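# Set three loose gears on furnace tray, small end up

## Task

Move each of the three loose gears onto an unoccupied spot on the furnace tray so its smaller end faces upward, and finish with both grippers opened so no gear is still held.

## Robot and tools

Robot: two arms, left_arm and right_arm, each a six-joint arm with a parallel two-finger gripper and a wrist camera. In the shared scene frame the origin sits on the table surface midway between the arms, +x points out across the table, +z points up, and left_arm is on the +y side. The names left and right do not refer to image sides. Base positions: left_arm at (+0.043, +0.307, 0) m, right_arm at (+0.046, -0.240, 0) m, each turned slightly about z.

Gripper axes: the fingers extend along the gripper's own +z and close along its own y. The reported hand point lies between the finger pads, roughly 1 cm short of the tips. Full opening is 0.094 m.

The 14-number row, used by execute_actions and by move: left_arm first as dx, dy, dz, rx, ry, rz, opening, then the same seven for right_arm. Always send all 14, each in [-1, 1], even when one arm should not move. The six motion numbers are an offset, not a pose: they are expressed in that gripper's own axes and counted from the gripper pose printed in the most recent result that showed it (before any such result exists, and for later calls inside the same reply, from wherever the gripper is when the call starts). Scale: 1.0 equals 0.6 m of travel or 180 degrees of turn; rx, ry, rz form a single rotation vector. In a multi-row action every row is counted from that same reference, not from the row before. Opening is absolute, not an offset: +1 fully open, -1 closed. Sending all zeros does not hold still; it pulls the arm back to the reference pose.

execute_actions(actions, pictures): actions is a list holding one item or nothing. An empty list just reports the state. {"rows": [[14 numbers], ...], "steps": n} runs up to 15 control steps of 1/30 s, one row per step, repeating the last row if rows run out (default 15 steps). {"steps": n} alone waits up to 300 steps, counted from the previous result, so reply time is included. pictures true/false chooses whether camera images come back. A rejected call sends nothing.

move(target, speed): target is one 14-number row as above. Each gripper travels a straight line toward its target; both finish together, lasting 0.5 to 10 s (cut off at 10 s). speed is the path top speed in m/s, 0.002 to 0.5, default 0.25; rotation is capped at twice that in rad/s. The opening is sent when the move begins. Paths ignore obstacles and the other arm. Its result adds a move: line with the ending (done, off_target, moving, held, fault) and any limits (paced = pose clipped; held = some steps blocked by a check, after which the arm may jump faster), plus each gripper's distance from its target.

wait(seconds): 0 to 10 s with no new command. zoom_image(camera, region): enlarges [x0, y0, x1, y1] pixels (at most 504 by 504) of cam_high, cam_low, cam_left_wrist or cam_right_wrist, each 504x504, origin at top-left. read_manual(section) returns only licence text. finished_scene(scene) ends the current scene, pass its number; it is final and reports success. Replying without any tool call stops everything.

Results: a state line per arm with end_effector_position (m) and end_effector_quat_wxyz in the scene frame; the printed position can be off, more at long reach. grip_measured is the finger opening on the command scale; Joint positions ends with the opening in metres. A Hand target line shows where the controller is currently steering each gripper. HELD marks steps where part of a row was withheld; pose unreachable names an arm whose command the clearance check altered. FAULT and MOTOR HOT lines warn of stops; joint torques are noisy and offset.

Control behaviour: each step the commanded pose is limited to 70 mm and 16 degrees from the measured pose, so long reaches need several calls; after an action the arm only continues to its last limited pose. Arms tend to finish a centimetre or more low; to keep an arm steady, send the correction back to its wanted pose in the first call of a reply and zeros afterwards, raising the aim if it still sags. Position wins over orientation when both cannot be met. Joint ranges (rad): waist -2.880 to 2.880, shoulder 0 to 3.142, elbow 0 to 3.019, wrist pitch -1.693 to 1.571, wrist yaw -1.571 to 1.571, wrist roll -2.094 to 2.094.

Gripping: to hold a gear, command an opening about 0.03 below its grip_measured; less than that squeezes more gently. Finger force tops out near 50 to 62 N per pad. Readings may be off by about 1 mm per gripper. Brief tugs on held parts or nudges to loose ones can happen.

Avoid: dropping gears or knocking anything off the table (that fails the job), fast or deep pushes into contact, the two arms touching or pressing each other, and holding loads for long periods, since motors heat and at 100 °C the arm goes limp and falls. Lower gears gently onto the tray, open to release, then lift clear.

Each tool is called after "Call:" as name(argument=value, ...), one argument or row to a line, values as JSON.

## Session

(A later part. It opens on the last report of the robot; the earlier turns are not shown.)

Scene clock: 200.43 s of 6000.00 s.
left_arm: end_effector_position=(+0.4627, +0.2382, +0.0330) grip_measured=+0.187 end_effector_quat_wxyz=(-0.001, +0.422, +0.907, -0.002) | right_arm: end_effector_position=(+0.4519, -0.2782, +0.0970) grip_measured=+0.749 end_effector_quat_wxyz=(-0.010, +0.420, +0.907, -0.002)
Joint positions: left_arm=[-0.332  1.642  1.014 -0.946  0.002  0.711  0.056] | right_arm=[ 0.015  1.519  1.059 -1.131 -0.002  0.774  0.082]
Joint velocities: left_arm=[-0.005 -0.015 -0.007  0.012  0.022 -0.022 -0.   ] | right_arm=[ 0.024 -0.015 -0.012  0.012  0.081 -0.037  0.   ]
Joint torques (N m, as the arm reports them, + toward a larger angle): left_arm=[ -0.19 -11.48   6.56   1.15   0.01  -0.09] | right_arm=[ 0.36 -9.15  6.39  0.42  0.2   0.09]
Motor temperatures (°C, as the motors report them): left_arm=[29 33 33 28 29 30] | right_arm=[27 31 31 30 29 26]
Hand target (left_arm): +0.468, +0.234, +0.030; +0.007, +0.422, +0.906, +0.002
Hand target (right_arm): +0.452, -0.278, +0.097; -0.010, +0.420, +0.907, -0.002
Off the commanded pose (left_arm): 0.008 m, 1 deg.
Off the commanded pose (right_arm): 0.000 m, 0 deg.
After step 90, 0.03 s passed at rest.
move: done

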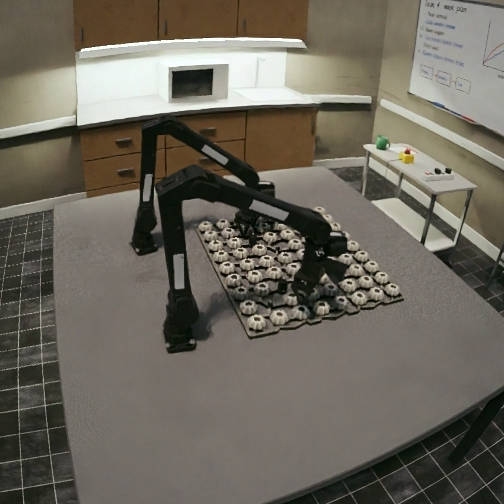

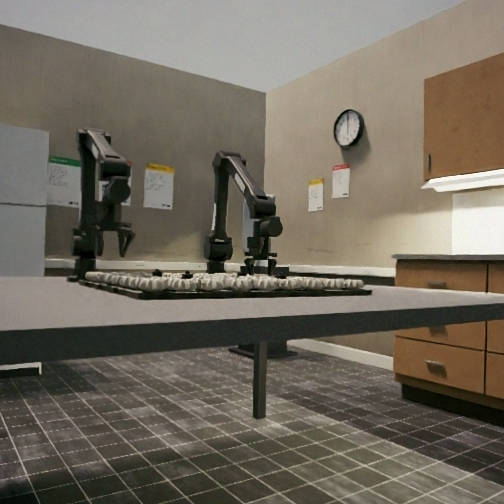

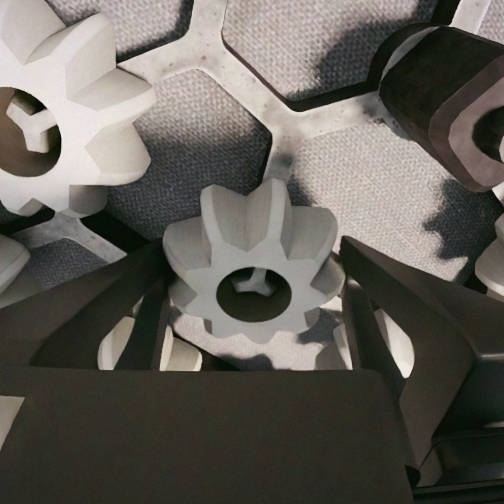

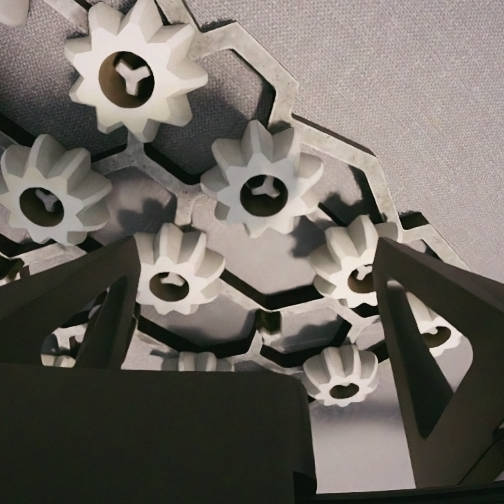

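Call:
execute_actions(
  actions=[
    {"rows": [[0,0,0,0,0,0,0.75, 0,0,0,0,0,0,0.75]], "steps": 10},
  ],
  pictures=false,
)

Call:
move(
  target=[-0.03,0.028,-0.15,-0.012,-0.010,0,0.75, 0,0,0,0,0,0,0.75],
  speed=0.1,
)

Scene clock: 202.73 s of 6000.00 s.
left_arm: end_effector_position=(+0.4627, +0.2382, +0.0330) grip_measured=+0.748 end_effector_quat_wxyz=(-0.001, +0.422, +0.907, -0.002) | right_arm: end_effector_position=(+0.4519, -0.2782, +0.0970) grip_measured=+0.749 end_effector_quat_wxyz=(-0.010, +0.420, +0.907, -0.002)
Joint positions: left_arm=[-0.332  1.642  1.014 -0.946  0.002  0.711  0.082] | right_arm=[ 0.015  1.519  1.059 -1.131 -0.002  0.774  0.082]
Joint velocities: left_arm=[-0.005  0.005 -0.002 -0.012  0.066 -0.007 -0.   ] | right_arm=[-0.015  0.005  0.007 -0.002  0.022 -0.139 -0.   ]
Joint torques (N m, as the arm reports them, + toward a larger angle): left_arm=[  0.43 -11.89   6.57   0.22   0.07  -0.02] | right_arm=[ 1.03 -9.93  6.53  0.72  0.21  0.09]
Motor temperatures (°C, as the motors report them): left_arm=[29 33 33 28 29 30] | right_arm=[27 31 31 30 29 26]
Hand target (left_arm): +0.463, +0.238, +0.033; -0.001, +0.422, +0.907, -0.002
Hand target (right_arm): +0.452, -0.278, +0.097; -0.010, +0.420, +0.907, -0.002
Off the commanded pose (left_arm): 0.000 m, 0 deg.
Off the commanded pose (right_arm): 0.000 m, 0 deg.
Steps of this call (steps 1 to 59: nothing new was sent; steps 60 to 69: all 10 steps of this action). Readings (end_effector_position):
60: left_arm (+0.4627, +0.2382, +0.0330) | right_arm (+0.4519, -0.2782, +0.0970)
61: left_arm (+0.4627, +0.2382, +0.0330) | right_arm (+0.4519, -0.2782, +0.0970)
63: left_arm (+0.4627, +0.2382, +0.0330) | right_arm (+0.4519, -0.2782, +0.0970)
67: left_arm (+0.4627, +0.2382, +0.0330) | right_arm (+0.4519, -0.2782, +0.0970)
69: the state above

Scene clock: 204.27 s of 6000.00 s.
left_arm: end_effector_position=(+0.4683, +0.2382, +0.0994) grip_measured=+0.748 end_effector_quat_wxyz=(-0.004, +0.422, +0.907, +0.001) | right_arm: end_effector_position=(+0.4519, -0.2782, +0.0970) grip_measured=+0.749 end_effector_quat_wxyz=(-0.010, +0.420, +0.907, -0.002)
Joint positions: left_arm=[-0.332  1.564  1.119 -1.133 -0.003  0.711  0.082] | right_arm=[ 0.015  1.519  1.059 -1.131 -0.002  0.774  0.082]
Joint velocities: left_arm=[-0.015 -0.005 -0.002  0.012  0.007  0.066 -0.001] | right_arm=[-0.005  0.005 -0.007 -0.002 -0.081  0.007  0.001]
Joint torques (N m, as the arm reports them, + toward a larger angle): left_arm=[  0.23 -12.47  10.6   -0.22  -0.04  -0.04] | right_arm=[ 0.72 -9.69  6.54  0.57  0.18  0.08]
Motor temperatures (°C, as the motors report them): left_arm=[29 33 33 28 29 30] | right_arm=[27 31 31 30 29 26]
Hand target (left_arm): +0.486, +0.235, +0.123; +0.021, +0.422, +0.906, +0.009
Hand target (right_arm): +0.452, -0.278, +0.097; -0.010, +0.420, +0.907, -0.002
Off the commanded pose (left_arm): 0.030 m, 3 deg.
Off the commanded pose (right_arm): 0.000 m, 0 deg.
move: off_target (left_arm)

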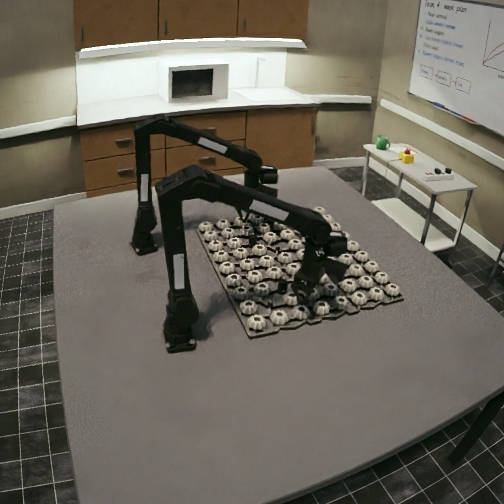

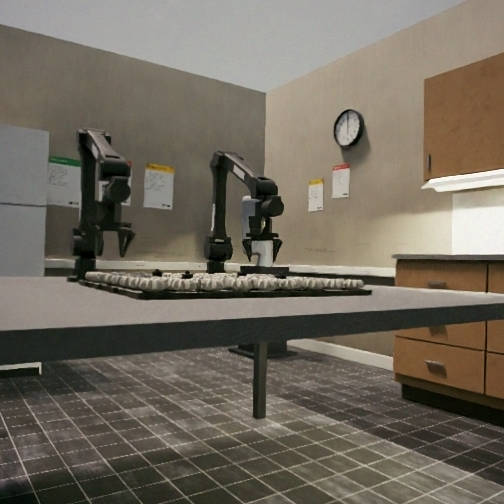

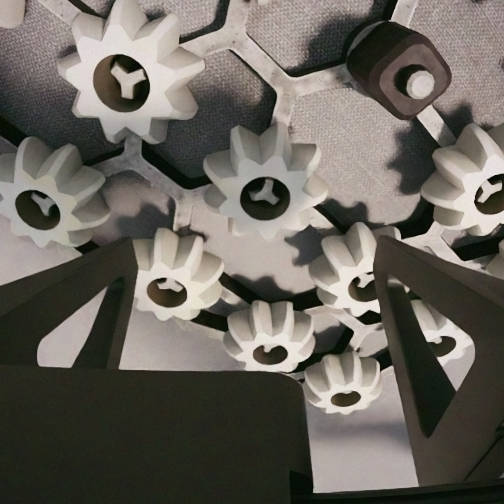

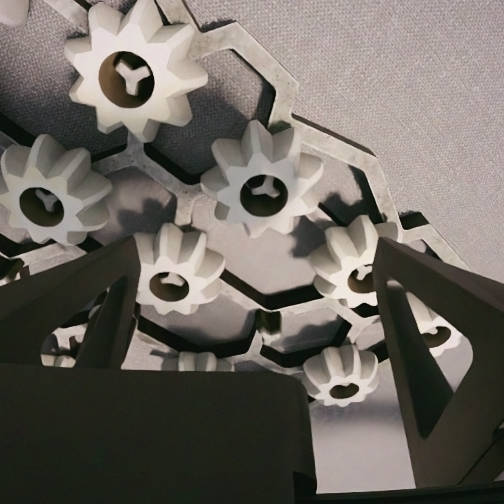

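Call:
finished_scene(
  scene=1,
)

The scene is finished: the task was done.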